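# Remove mat from pet tent, lay it flat

## Task

Get the mat out of the pet tent and leave it lying flat on the table; it may be dropped into place. At the end the tent must be standing upright with its floor corners resting on the tabletop. Nothing counts if it stays in place only because the robot is holding it, so release everything and move the arms away before finishing.

## Robot and tools

ROBOT. Two arms, left_arm and right_arm, each with six joints and a parallel gripper. Wherever joints are listed, in rows and in results, the order is fixed: shoulder, elbow, waist, wrist pitch, wrist yaw, wrist roll. Follow this order only. Stated joint ranges in radians, the same on both arms: shoulder 0.000 to 3.142, elbow 0.000 to 3.142, waist -2.618 to 3.054, wrist pitch -1.571 to 1.571, wrist yaw -1.571 to 1.571, wrist roll -2.094 to 2.094. A joint's true end may differ from these by up to 0.036 rad.

FRAME. Gripper poses are reported in one shared scene frame, in metres: origin on the tabletop midway between the arms, +x pointing out over the table, +z up, and left_arm sitting on the +y side. The arm names do not match left and right in camera images. The fingers point along the gripper's +z axis and close along its y axis; the reported position is the point between the pads, roughly 1 cm behind the tips. Printed positions can be off, more so at long reach.

ROW FORMAT. Every motion command uses a row of 14 numbers, each in [-1, 1], covering both arms even if one stays still: left_arm's six joint values then its grip value, then right_arm's six joint values and grip value. Joint values are scaled offsets, not absolute angles: 1.0 equals 1.202 rad for the waist, 1.258 for the shoulder, 1.238 for the elbow, 2.073 for wrist pitch, and 2.022 for wrist yaw and wrist roll. The grip value is absolute: +1 fully open, -1 closed.

execute_actions(actions): a list of up to 15 actions, run in sequence. Each action is a table of up to 15 rows; each row lasts one control step (1/30 s), and a short table repeats its final row for the remaining steps. Joint offsets in every row are measured from the joint angles at the beginning of that action, not from the previous row; for the first action of a call, from the most recent reported angles. If a joint would be pushed more than 0.036 rad beyond its range from where the action starts, that action is rejected for both arms; a malformed action, or a first action failing this check, rejects the whole call. Joints driven to their real end stop there, and the result may print "joint sent to its limit". An empty list just returns the current state and images.

move(target, speed, blocking): target is one 14-number row; its offsets are counted from the Joint positions in the latest result showing them. All joints travel proportionally, so grippers trace curves. speed is the peak rate in rad/s of the joint with the longest travel, 0.01 to 2, default 0.5; paths last between 0.5 and 10 s and are cut off after 10 s. Moves do not avoid obstacles or the other arm. Faster moves and targets set deeper past a contact hit and press harder. The result adds a move: line with the ending (done, off_target, moving, held, fault), limits=held or limits=none, and each arm's joint furthest from target. With blocking=false you get a result after 0.5 s; until a result shows the move ended, further moves and execute_actions are refused, so use wait or stop.

wait(seconds): 0 to 10; the arms keep their last command, and a running move continues. stop(): brakes a running move; fast arms need room to stop; fingers keep going.

zoom_image(camera, region): camera is cam_high, cam_low, cam_left_wrist or cam_right_wrist (each 896x504); region is [x0, y0, x1, y1] in pixels from the top-left, at most 504 by 504.

finished_scene(scene): pass the current scene's number to end it; irreversible. Replying without a tool call also ends things.

RESULTS. Each gives both grippers' end_effector_position and end_effector_quat_wxyz, Joint positions (angles in rad plus gripper opening in metres, 0.093 open to 0.000 closed), Joint velocities, Joint targets (what joints are currently driven toward), grip_measured, and camera images. grip_measured is the finger motor's position on the -1..+1 scale: pads meet near -0.94 and each mm of object width adds about 0.0208; readings carry a fixed per-gripper error up to 0.02. Fingers act through a spring, so grip_measured keeps moving after contact; sending a value below the object's width reading squeezes harder, up to about 50 to 62 N per pad (less on thin parts). Keep sending the closing value to keep a hold. "joint command not followed" means a clearance check altered joint targets. FAULT and OVER-TEMPERATURE FAULT lines mean an arm was stopped; MOTOR HOT warns from 75 °C, with stops at 90 °C and the arm going limp at 100 °C, so avoid holding loads long.

MOTION LIMITS. Per step, joint targets stay within a lead of the measured angle (waist 0.202, shoulder 0.258, elbow 0.238, wrist pitch 0.573, wrist yaw and roll 0.522 rad), and targets moving the gripper over 70 mm are scaled back, so large moves span several actions. Friction may leave a joint up to 0.031 rad short; tinier commands may do nothing.

AVOID. Knocking rigid objects off the table, which fails the task; arm-to-arm collisions or hard pressing; drops, slips, slams and hard pushes. Loose objects may occasionally get nudged. Before finishing, open the grippers and withdraw.

Each tool is called after "Call:" as name(argument=value, ...) on one line, values as JSON.

## Session

Call:
execute_actions(actions=[])

Scene clock: 0.00 s.
left_arm: end_effector_position=(+0.4180, +0.2427, +0.4105) grip_measured=+0.984 end_effector_quat_wxyz=(+0.716, +0.035, +0.696, -0.033) | right_arm: end_effector_position=(+0.4132, -0.3501, +0.4012) grip_measured=+1.000 end_effector_quat_wxyz=(+0.704, +0.013, +0.710, -0.007)
Joint names: [shoulder, elbow, waist, wrist pitch, wrist yaw, wrist roll]
Joint positions: left_arm=[1.035 1.047 0.002 0.016 0.008 0.004 0.092] | right_arm=[ 1.059  1.056  0.014 -0.006  0.012  0.009  0.093]
Joint velocities: left_arm=[ 0.002 -0.002 -0.007  0.022  0.007 -0.007  0.   ] | right_arm=[-0.022 -0.012  0.007 -0.037  0.022 -0.022  0.   ]
Motor temperatures (°C, as the motors report them): left_arm=[23 25 26 24 26 25] | right_arm=[25 24 24 23 24 23]
Joint targets: left_arm=[1.035 1.047 0.002 0.016 0.008 0.004] | right_arm=[1.059 1.056 0.014 -0.006 0.012 0.009]

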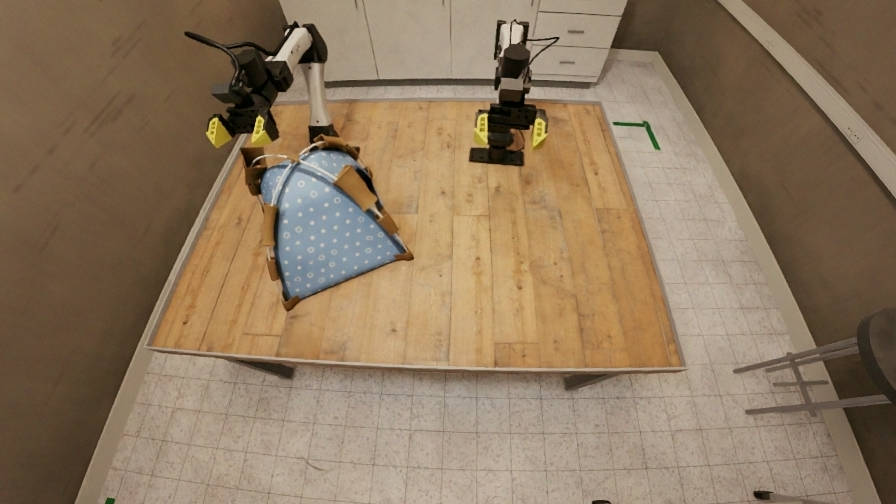

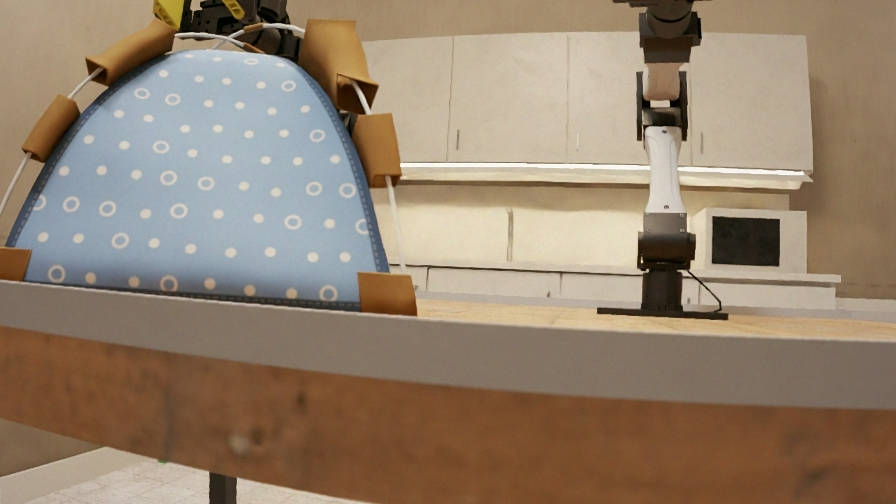

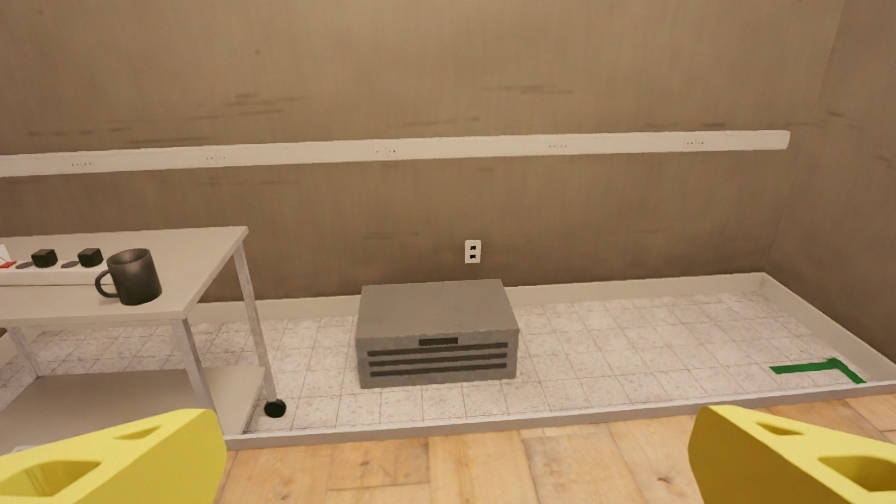

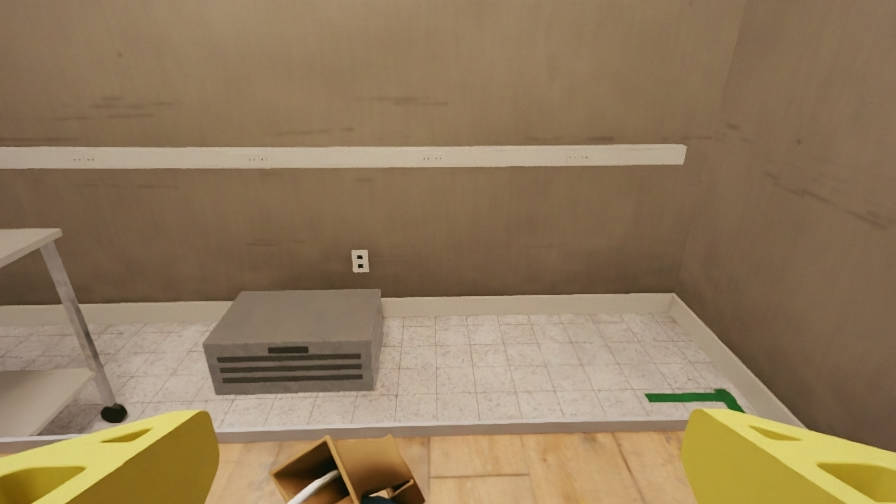

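Call:
move(target=[-0.3,-0.3,-0.75,-0.2,0,0,1,-0.6,0,0,0,0,0,1], speed=1)

Scene clock: 4.60 s.
left_arm: end_effector_position=(+0.2050, +0.0398, +0.2629) grip_measured=+0.984 end_effector_quat_wxyz=(+0.506, +0.389, +0.720, -0.273) | right_arm: end_effector_position=(+0.1189, -0.3453, +0.5709) grip_measured=+1.000 end_effector_quat_wxyz=(+0.918, +0.011, +0.396, -0.006)
Joint names: [shoulder, elbow, waist, wrist pitch, wrist yaw, wrist roll]
Joint positions: left_arm=[ 0.671  0.701 -0.889 -0.376  0.01   0.004  0.092] | right_arm=[0.31  1.056 0.014 0.01  0.012 0.009 0.093]
Joint velocities: left_arm=[ 0.007 -0.012 -0.007  0.037 -0.051  0.007 -0.001] | right_arm=[-0.002  0.002  0.007 -0.007 -0.037 -0.022  0.   ]
Motor temperatures (°C, as the motors report them): left_arm=[23 26 26 25 26 25] | right_arm=[25 25 24 24 24 23]
Joint targets: left_arm=[0.657 0.675 -0.899 -0.398 0.008 0.004] | right_arm=[0.304 1.056 0.014 -0.006 0.012 0.009]
move: off_target (left_arm); limits=none; left_arm: farthest joint: the elbow, 0.026 radians from its target (0.371 radians at the start); right_arm: farthest joint: the wrist pitch, 0.016 radians from its target (0.004 radians at the start)

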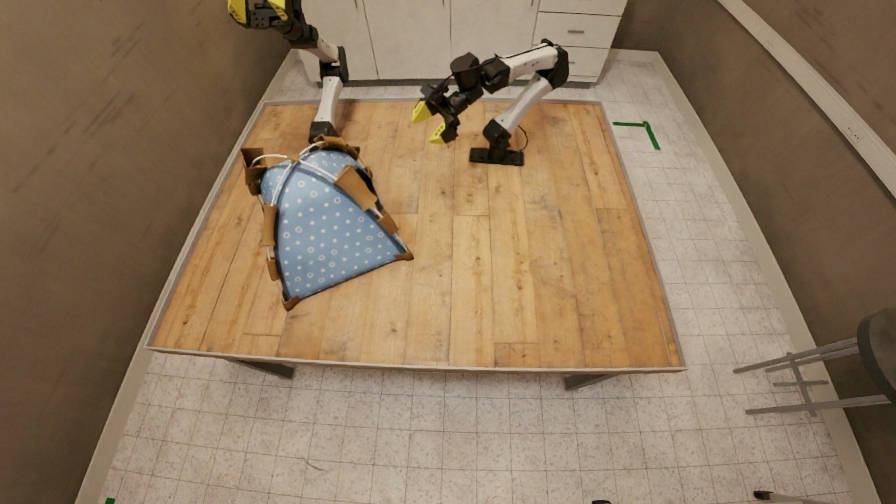

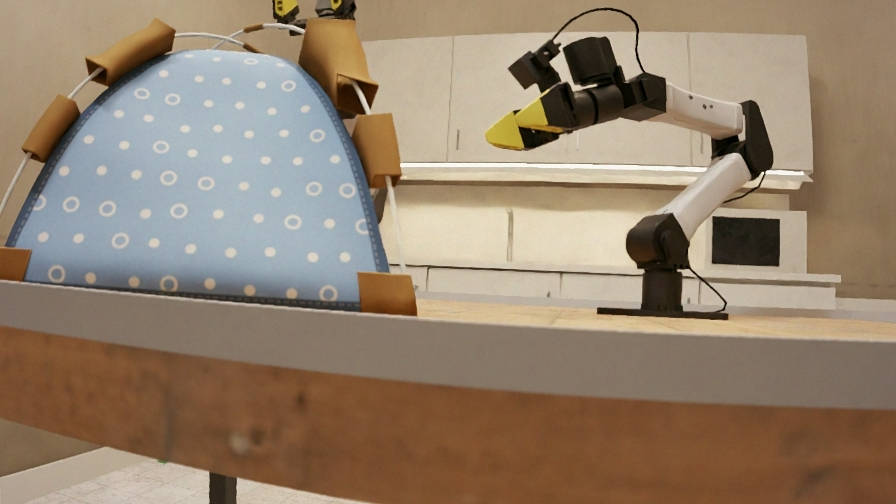

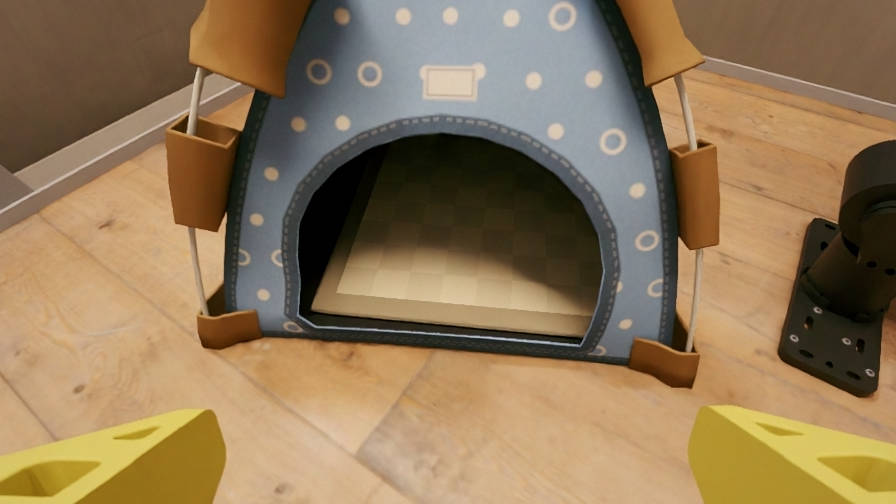

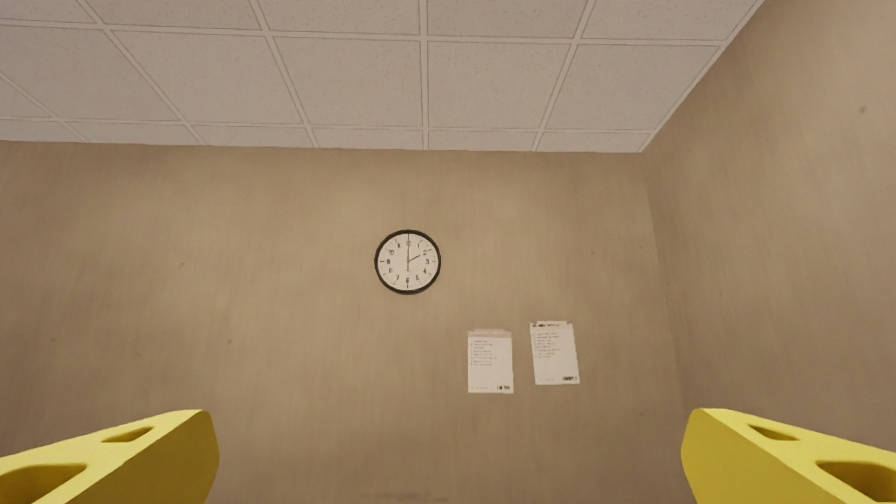

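Call:
move(target=[0.703,-0.148,0,0.489,0,0,1,0.797,0.71,0.1,-0.595,0,0,1], speed=0.8)

Scene clock: 16.73 s.
left_arm: end_effector_position=(+0.2813, -0.0738, +0.1156) grip_measured=+0.984 end_effector_quat_wxyz=(+0.497, +0.392, +0.726, -0.269) | right_arm: end_effector_position=(+0.3522, -0.3136, +0.4264) grip_measured=+1.000 end_effector_quat_wxyz=(+0.476, -0.035, +0.879, +0.020)
Joint names: [shoulder, elbow, waist, wrist pitch, wrist yaw, wrist roll]
Joint positions: left_arm=[ 1.544  0.542 -0.889  0.632  0.01   0.004  0.092] | right_arm=[ 1.303  1.921  0.126 -1.195  0.012  0.009  0.093]
Joint velocities: left_arm=[ 0.002  0.002  0.007  0.007  0.022 -0.037  0.   ] | right_arm=[ 0.007  0.007  0.012 -0.007 -0.007  0.022  0.   ]
Motor temperatures (°C, as the motors report them): left_arm=[23 27 26 28 26 25] | right_arm=[26 26 24 25 24 23]
Joint targets: left_arm=[1.556 0.518 -0.889 0.638 0.010 0.004] | right_arm=[1.312 1.935 0.134 -1.223 0.012 0.009]
move: off_target (left_arm, right_arm); limits=none; left_arm: farthest joint: the elbow, 0.024 radians from its target (0.184 radians at the start); right_arm: farthest joint: the wrist pitch, 0.028 radians from its target (1.234 radians at the start)

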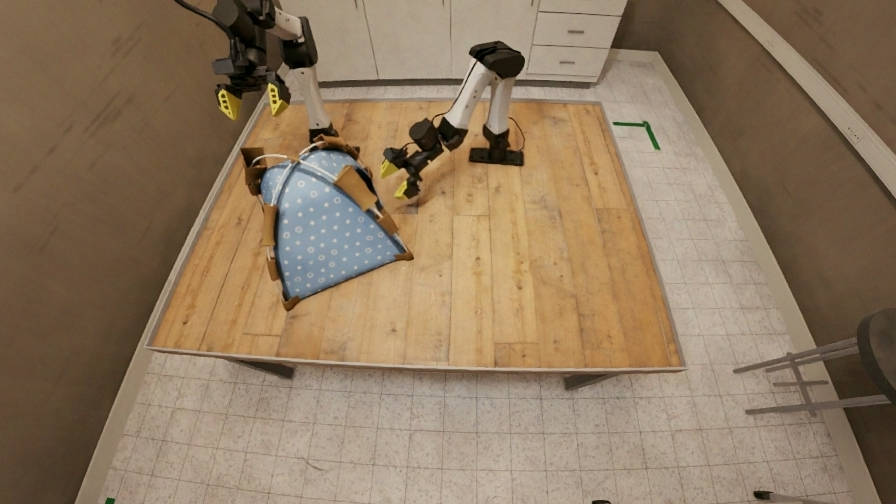

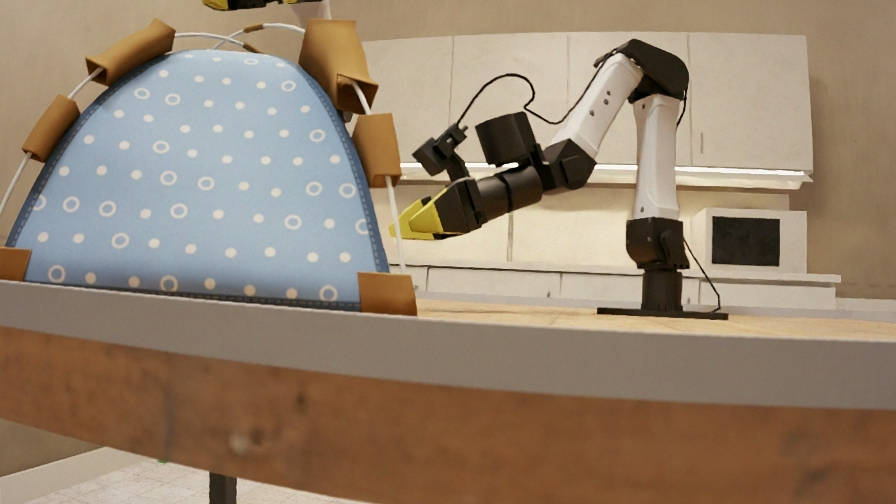

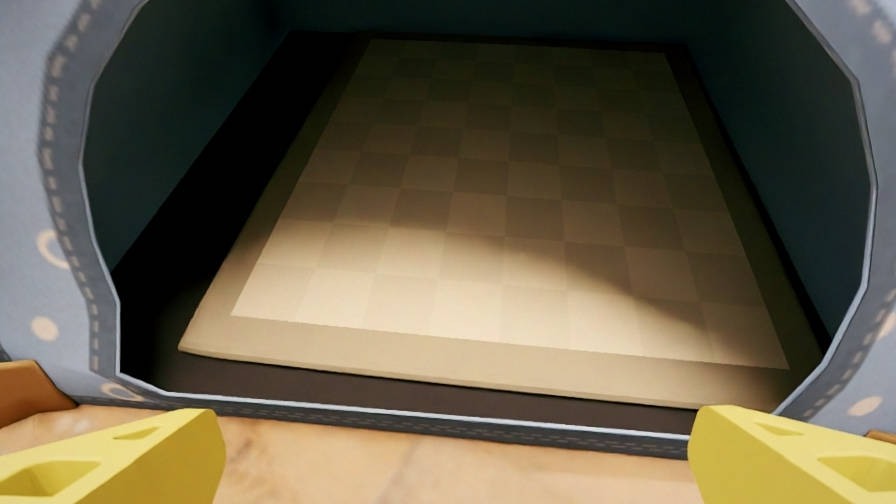

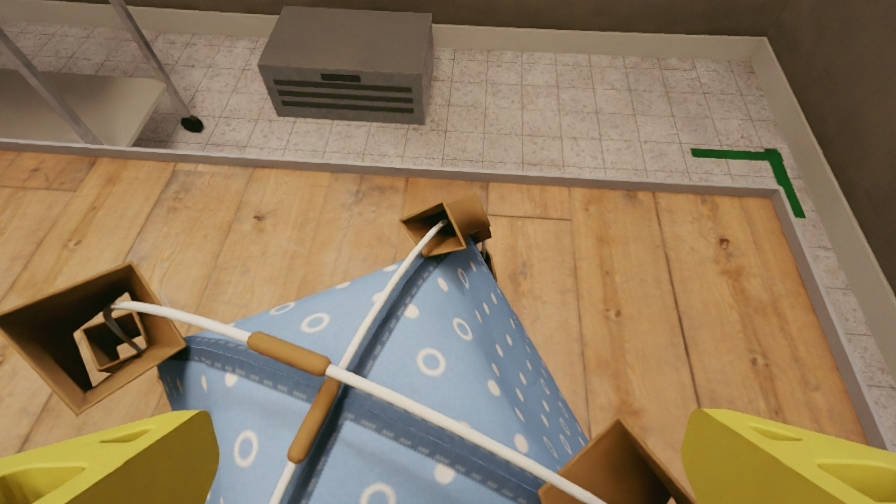

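Call:
move(target=[0.314,0.5,0,-0.266,0,0.775,-0.1,0.2,0.096,0.07,0,0,0,1], speed=0.8)

Scene clock: 25.87 s.
left_arm: end_effector_position=(+0.3338, -0.1522, +0.0802) grip_measured=-0.097 end_effector_quat_wxyz=(+0.415, +0.862, +0.264, +0.120) | right_arm: end_effector_position=(+0.4140, -0.2786, +0.3883) grip_measured=+1.000 end_effector_quat_wxyz=(+0.419, -0.071, +0.905, +0.032)
Joint names: [shoulder, elbow, waist, wrist pitch, wrist yaw, wrist roll]
Joint positions: left_arm=[ 1.92   1.141 -0.889  0.102  0.01   1.562  0.041] | right_arm=[ 1.536  2.023  0.201 -1.191  0.012  0.009  0.093]
Joint velocities: left_arm=[-0.007  0.007  0.017 -0.022  0.007  0.037 -0.001] | right_arm=[-0.002  0.007 -0.017  0.022  0.007  0.007  0.   ]
Motor temperatures (°C, as the motors report them): left_arm=[24 28 26 30 26 25] | right_arm=[26 27 24 26 24 23]
Joint targets: left_arm=[1.939 1.161 -0.889 0.081 0.010 1.570] | right_arm=[1.555 2.040 0.209 -1.196 0.012 0.009]
move: off_target (left_arm); limits=none; left_arm: farthest joint: the wrist pitch, 0.022 radians from its target (0.552 radians at the start); right_arm: farthest joint: the shoulder, 0.018 radians from its target (0.251 radians at the start)

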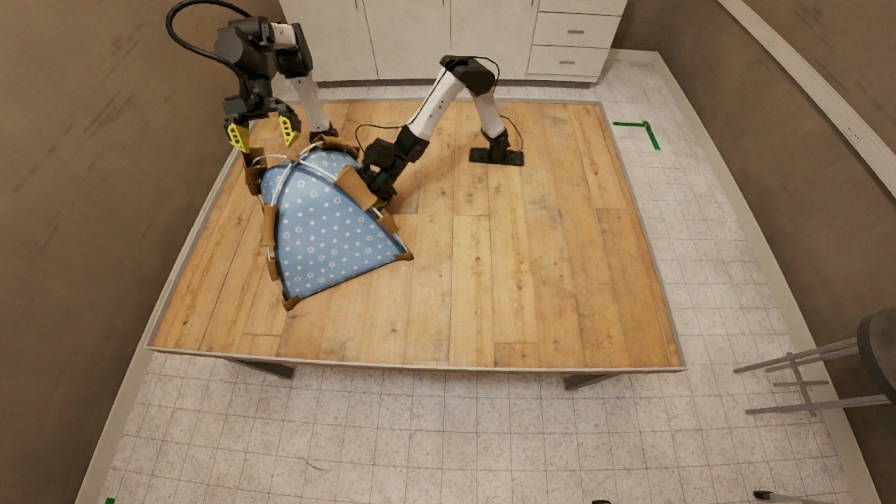

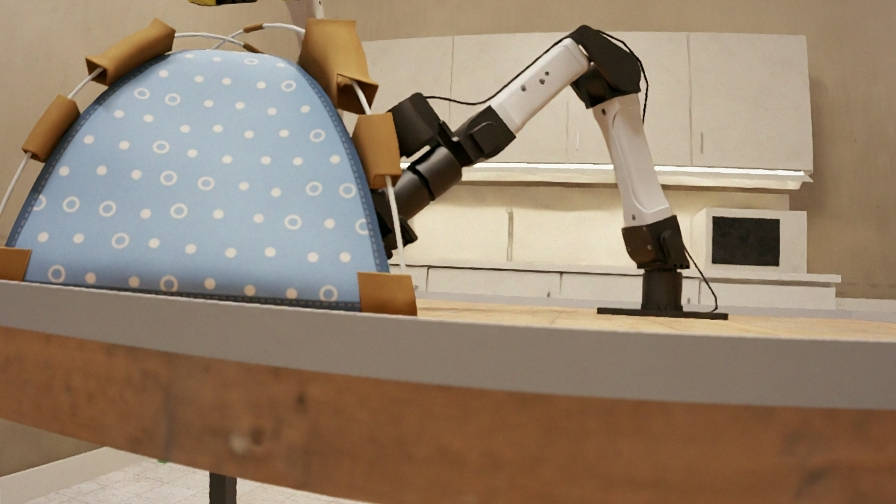

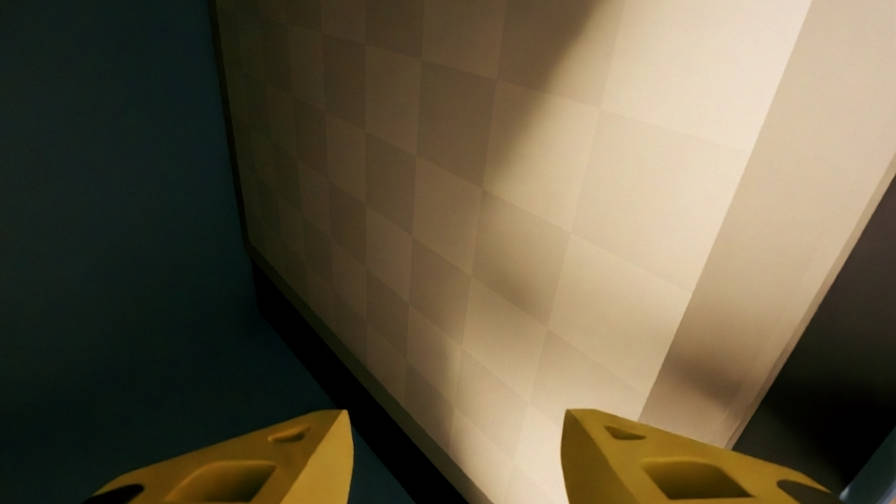

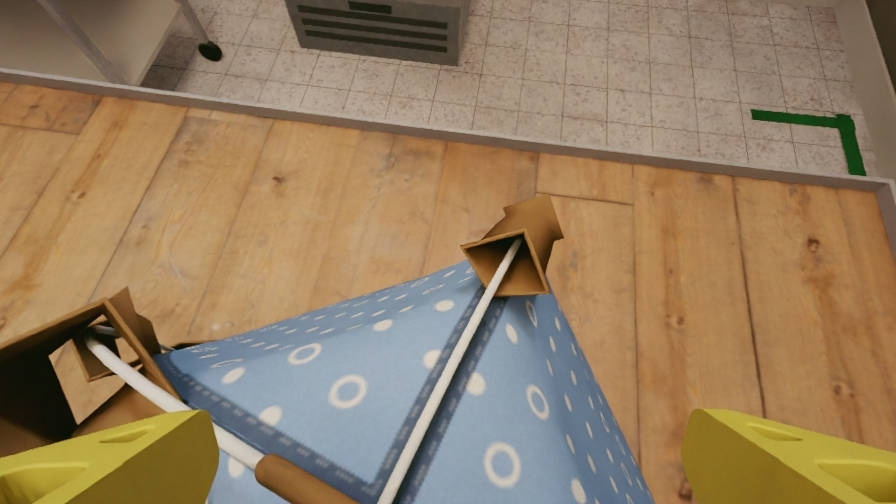

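Call:
move(target=[0.025,-0.12,0,0.07,0,0,-0.1,0.03,-0.07,0.03,0,0,0,0.3], speed=0.3)

Scene clock: 30.73 s.
left_arm: end_effector_position=(+0.3254, -0.1396, +0.0517) grip_measured=-0.097 end_effector_quat_wxyz=(+0.418, +0.861, +0.264, +0.121) | right_arm: end_effector_position=(+0.4184, -0.2666, +0.3575) grip_measured=+0.302 end_effector_quat_wxyz=(+0.382, -0.085, +0.919, +0.034)
Joint names: [shoulder, elbow, waist, wrist pitch, wrist yaw, wrist roll]
Joint positions: left_arm=[ 1.934  1.018 -0.889  0.246  0.01   1.563  0.041] | right_arm=[ 1.558  1.959  0.229 -1.184  0.012  0.009  0.06 ]
Joint velocities: left_arm=[ 0.002 -0.017  0.017  0.095  0.051  0.022  0.002] | right_arm=[-0.017 -0.007 -0.002 -0.022  0.007 -0.037 -0.001]
Motor temperatures (°C, as the motors report them): left_arm=[25 29 26 30 26 25] | right_arm=[26 27 24 27 24 23]
Joint targets: left_arm=[1.951 0.992 -0.889 0.247 0.010 1.562] | right_arm=[1.574 1.937 0.237 -1.190 0.012 0.009]
move: off_target (left_arm, right_arm); limits=none; left_arm: farthest joint: the elbow, 0.025 radians from its target (0.148 radians at the start); right_arm: farthest joint: the elbow, 0.023 radians from its target (0.087 radians at the start)

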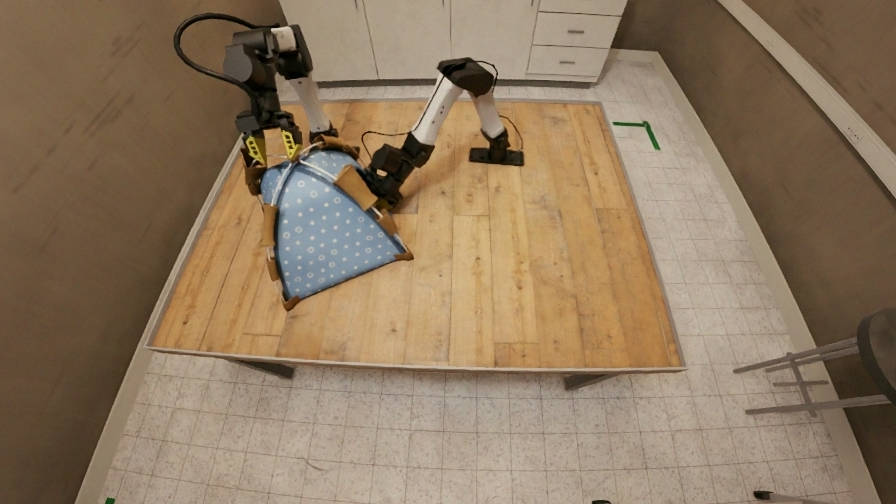

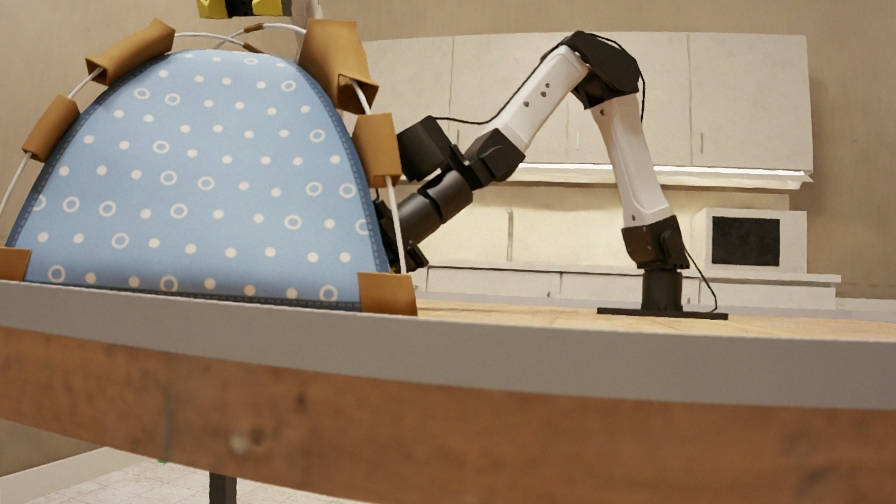

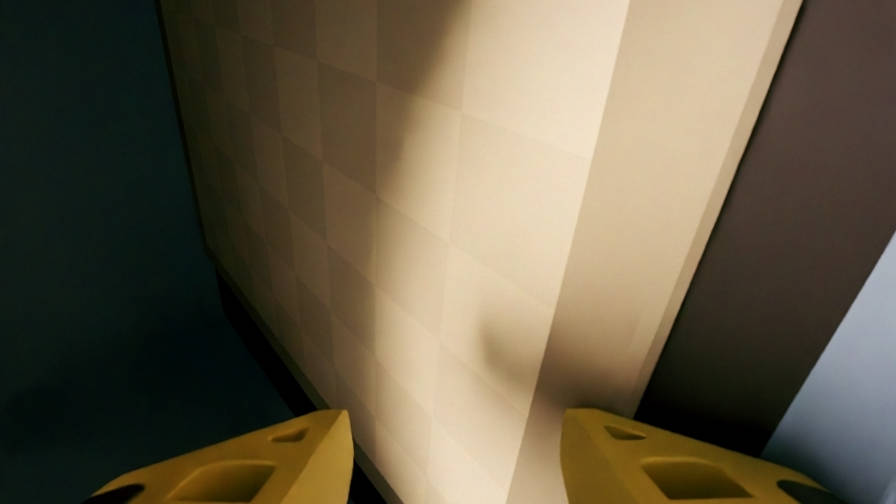

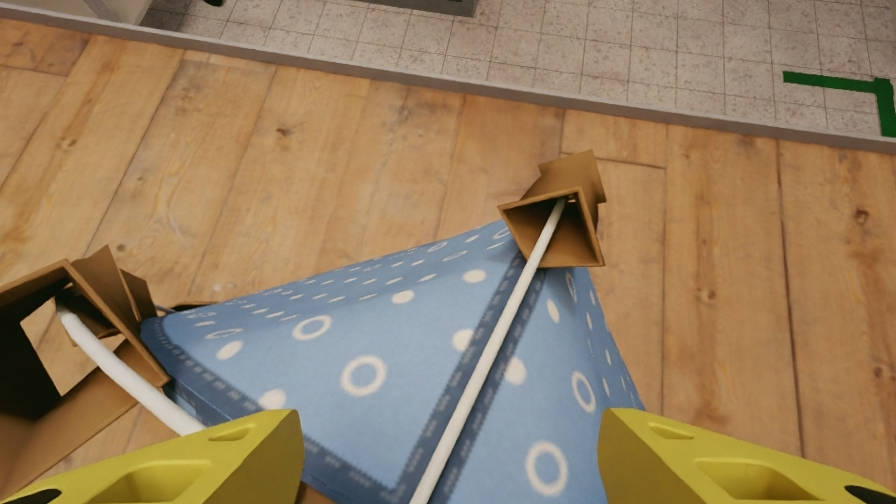

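Call:
move(target=[0,-0.055,0,0,0,0,-0.1,0.085,0,0,0,0,0.2,-0.2], speed=0.4)

Scene clock: 34.93 s.
left_arm: end_effector_position=(+0.3212, -0.1333, +0.0425) grip_measured=-0.097 end_effector_quat_wxyz=(+0.412, +0.864, +0.265, +0.119) | right_arm: end_effector_position=(+0.4384, -0.2626, +0.3249) grip_measured=-0.198 end_effector_quat_wxyz=(+0.331, +0.098, +0.933, +0.097)
Joint names: [shoulder, elbow, waist, wrist pitch, wrist yaw, wrist roll]
Joint positions: left_arm=[ 1.934  0.984 -0.889  0.265  0.01   1.563  0.041] | right_arm=[ 1.645  1.959  0.229 -1.181  0.012  0.404  0.036]
Joint velocities: left_arm=[-0.012  0.002  0.002  0.007 -0.037 -0.037  0.   ] | right_arm=[-0.007 -0.002  0.007 -0.051  0.007  0.007 -0.001]
Motor temperatures (°C, as the motors report them): left_arm=[26 29 26 31 26 25] | right_arm=[26 27 24 27 24 23]
Joint targets: left_arm=[1.934 0.949 -0.889 0.246 0.010 1.563] | right_arm=[1.665 1.959 0.229 -1.184 0.012 0.414]
move: off_target (left_arm); limits=none; left_arm: farthest joint: the elbow, 0.035 radians from its target (0.068 radians at the start); right_arm: farthest joint: the shoulder, 0.020 radians from its target (0.107 radians at the start)

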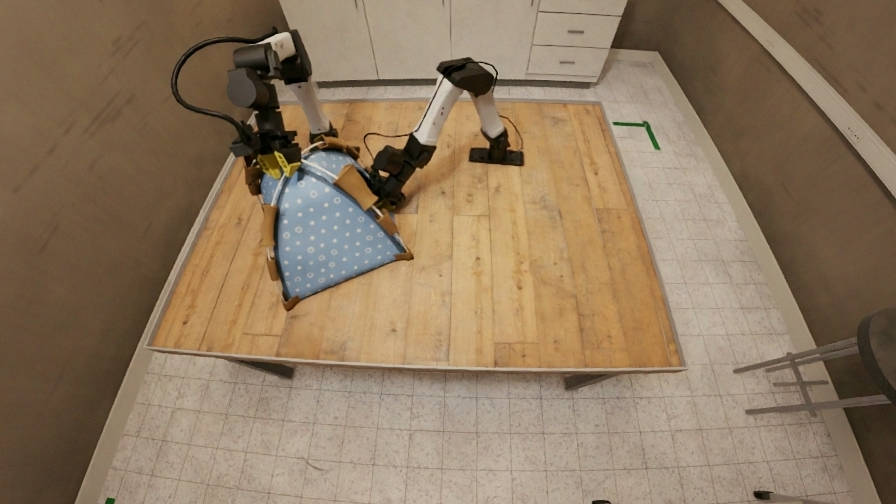

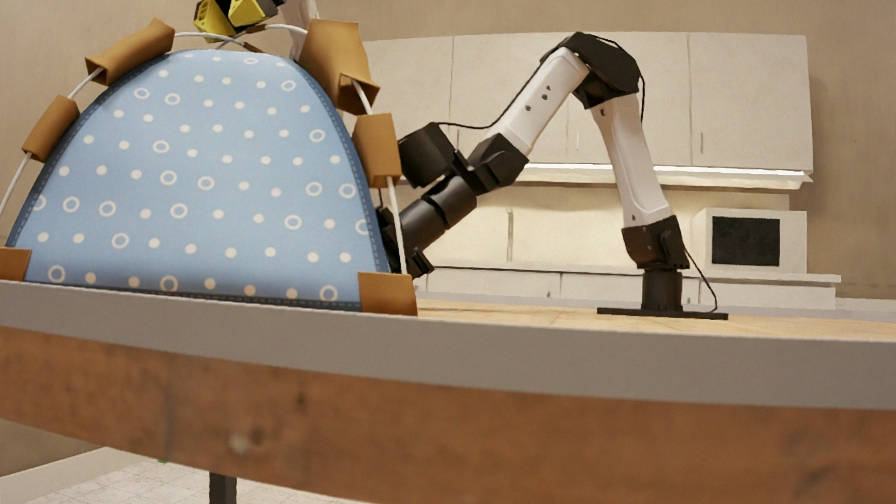

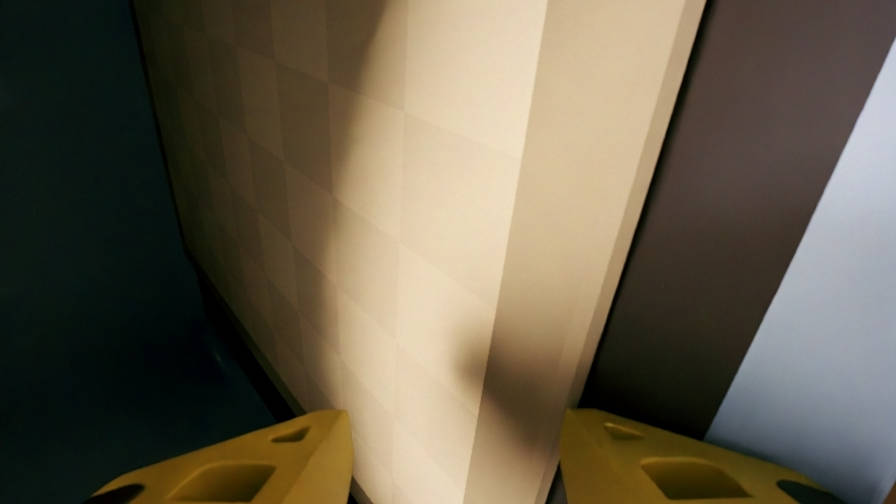

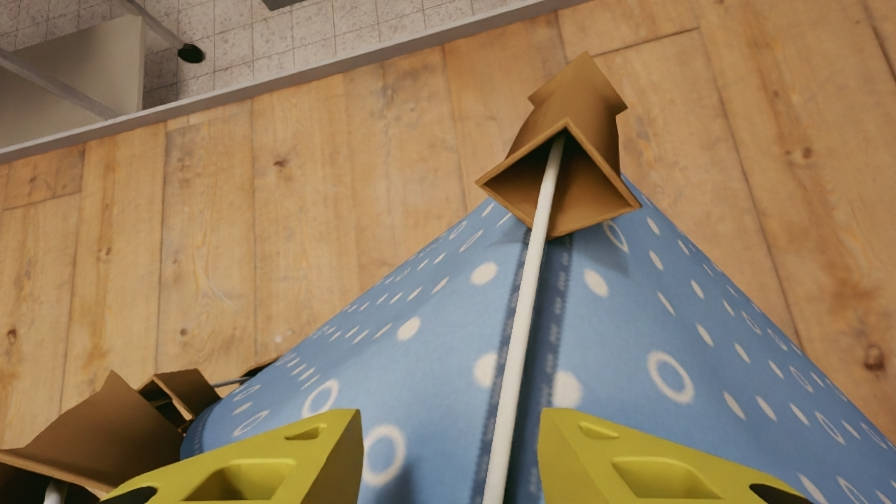

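Call:
move(target=[0.08,0.27,0,-0.245,0,0,-0.2,0.045,0,-0.03,0,0,0,-0.2], speed=0.4)

Scene clock: 40.27 s.
left_arm: end_effector_position=(+0.3265, -0.1412, +0.0427) grip_measured=-0.197 end_effector_quat_wxyz=(+0.303, +0.907, +0.279, +0.086) | right_arm: end_effector_position=(+0.4478, -0.2726, +0.3119) grip_measured=-0.198 end_effector_quat_wxyz=(+0.318, +0.112, +0.937, +0.088)
Joint names: [shoulder, elbow, waist, wrist pitch, wrist yaw, wrist roll]
Joint positions: left_arm=[ 2.014  1.3   -0.889 -0.217  0.01   1.563  0.036] | right_arm=[ 1.679  1.959  0.201 -1.178  0.012  0.405  0.036]
Joint velocities: left_arm=[-0.002 -0.002  0.002 -0.007  0.007  0.007 -0.001] | right_arm=[-0.012 -0.002 -0.017 -0.022  0.066  0.037 -0.001]
Motor temperatures (°C, as the motors report them): left_arm=[27 29 26 31 26 25] | right_arm=[26 28 24 28 24 23]
Joint targets: left_arm=[2.035 1.319 -0.889 -0.243 0.010 1.563] | right_arm=[1.702 1.959 0.193 -1.181 0.012 0.404]
move: off_target (left_arm, right_arm); limits=none; left_arm: farthest joint: the wrist pitch, 0.026 radians from its target (0.508 radians at the start); right_arm: farthest joint: the shoulder, 0.023 radians from its target (0.057 radians at the start)

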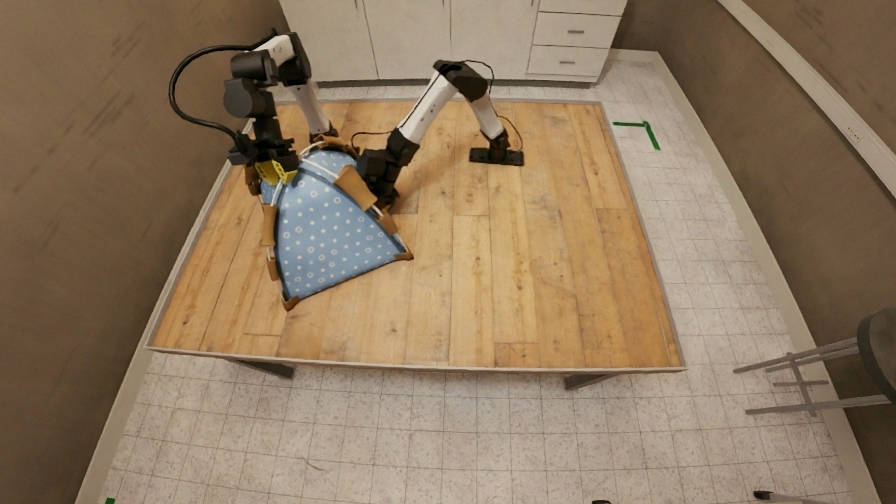

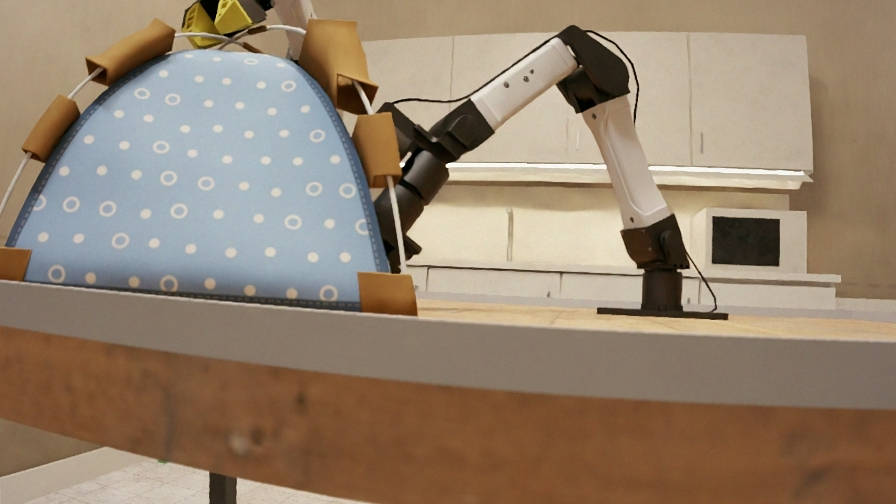

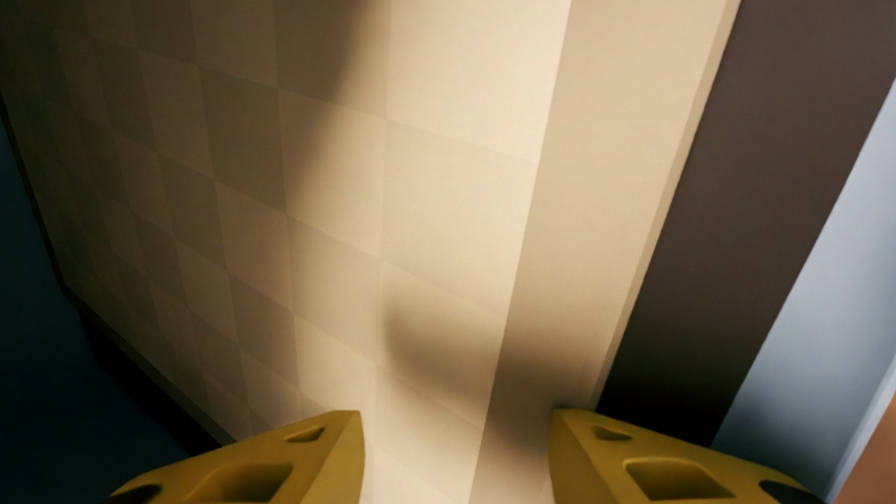

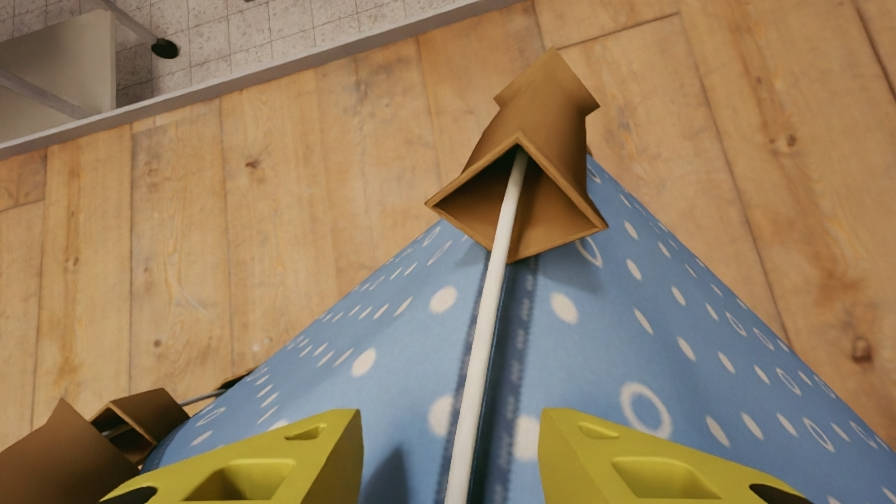

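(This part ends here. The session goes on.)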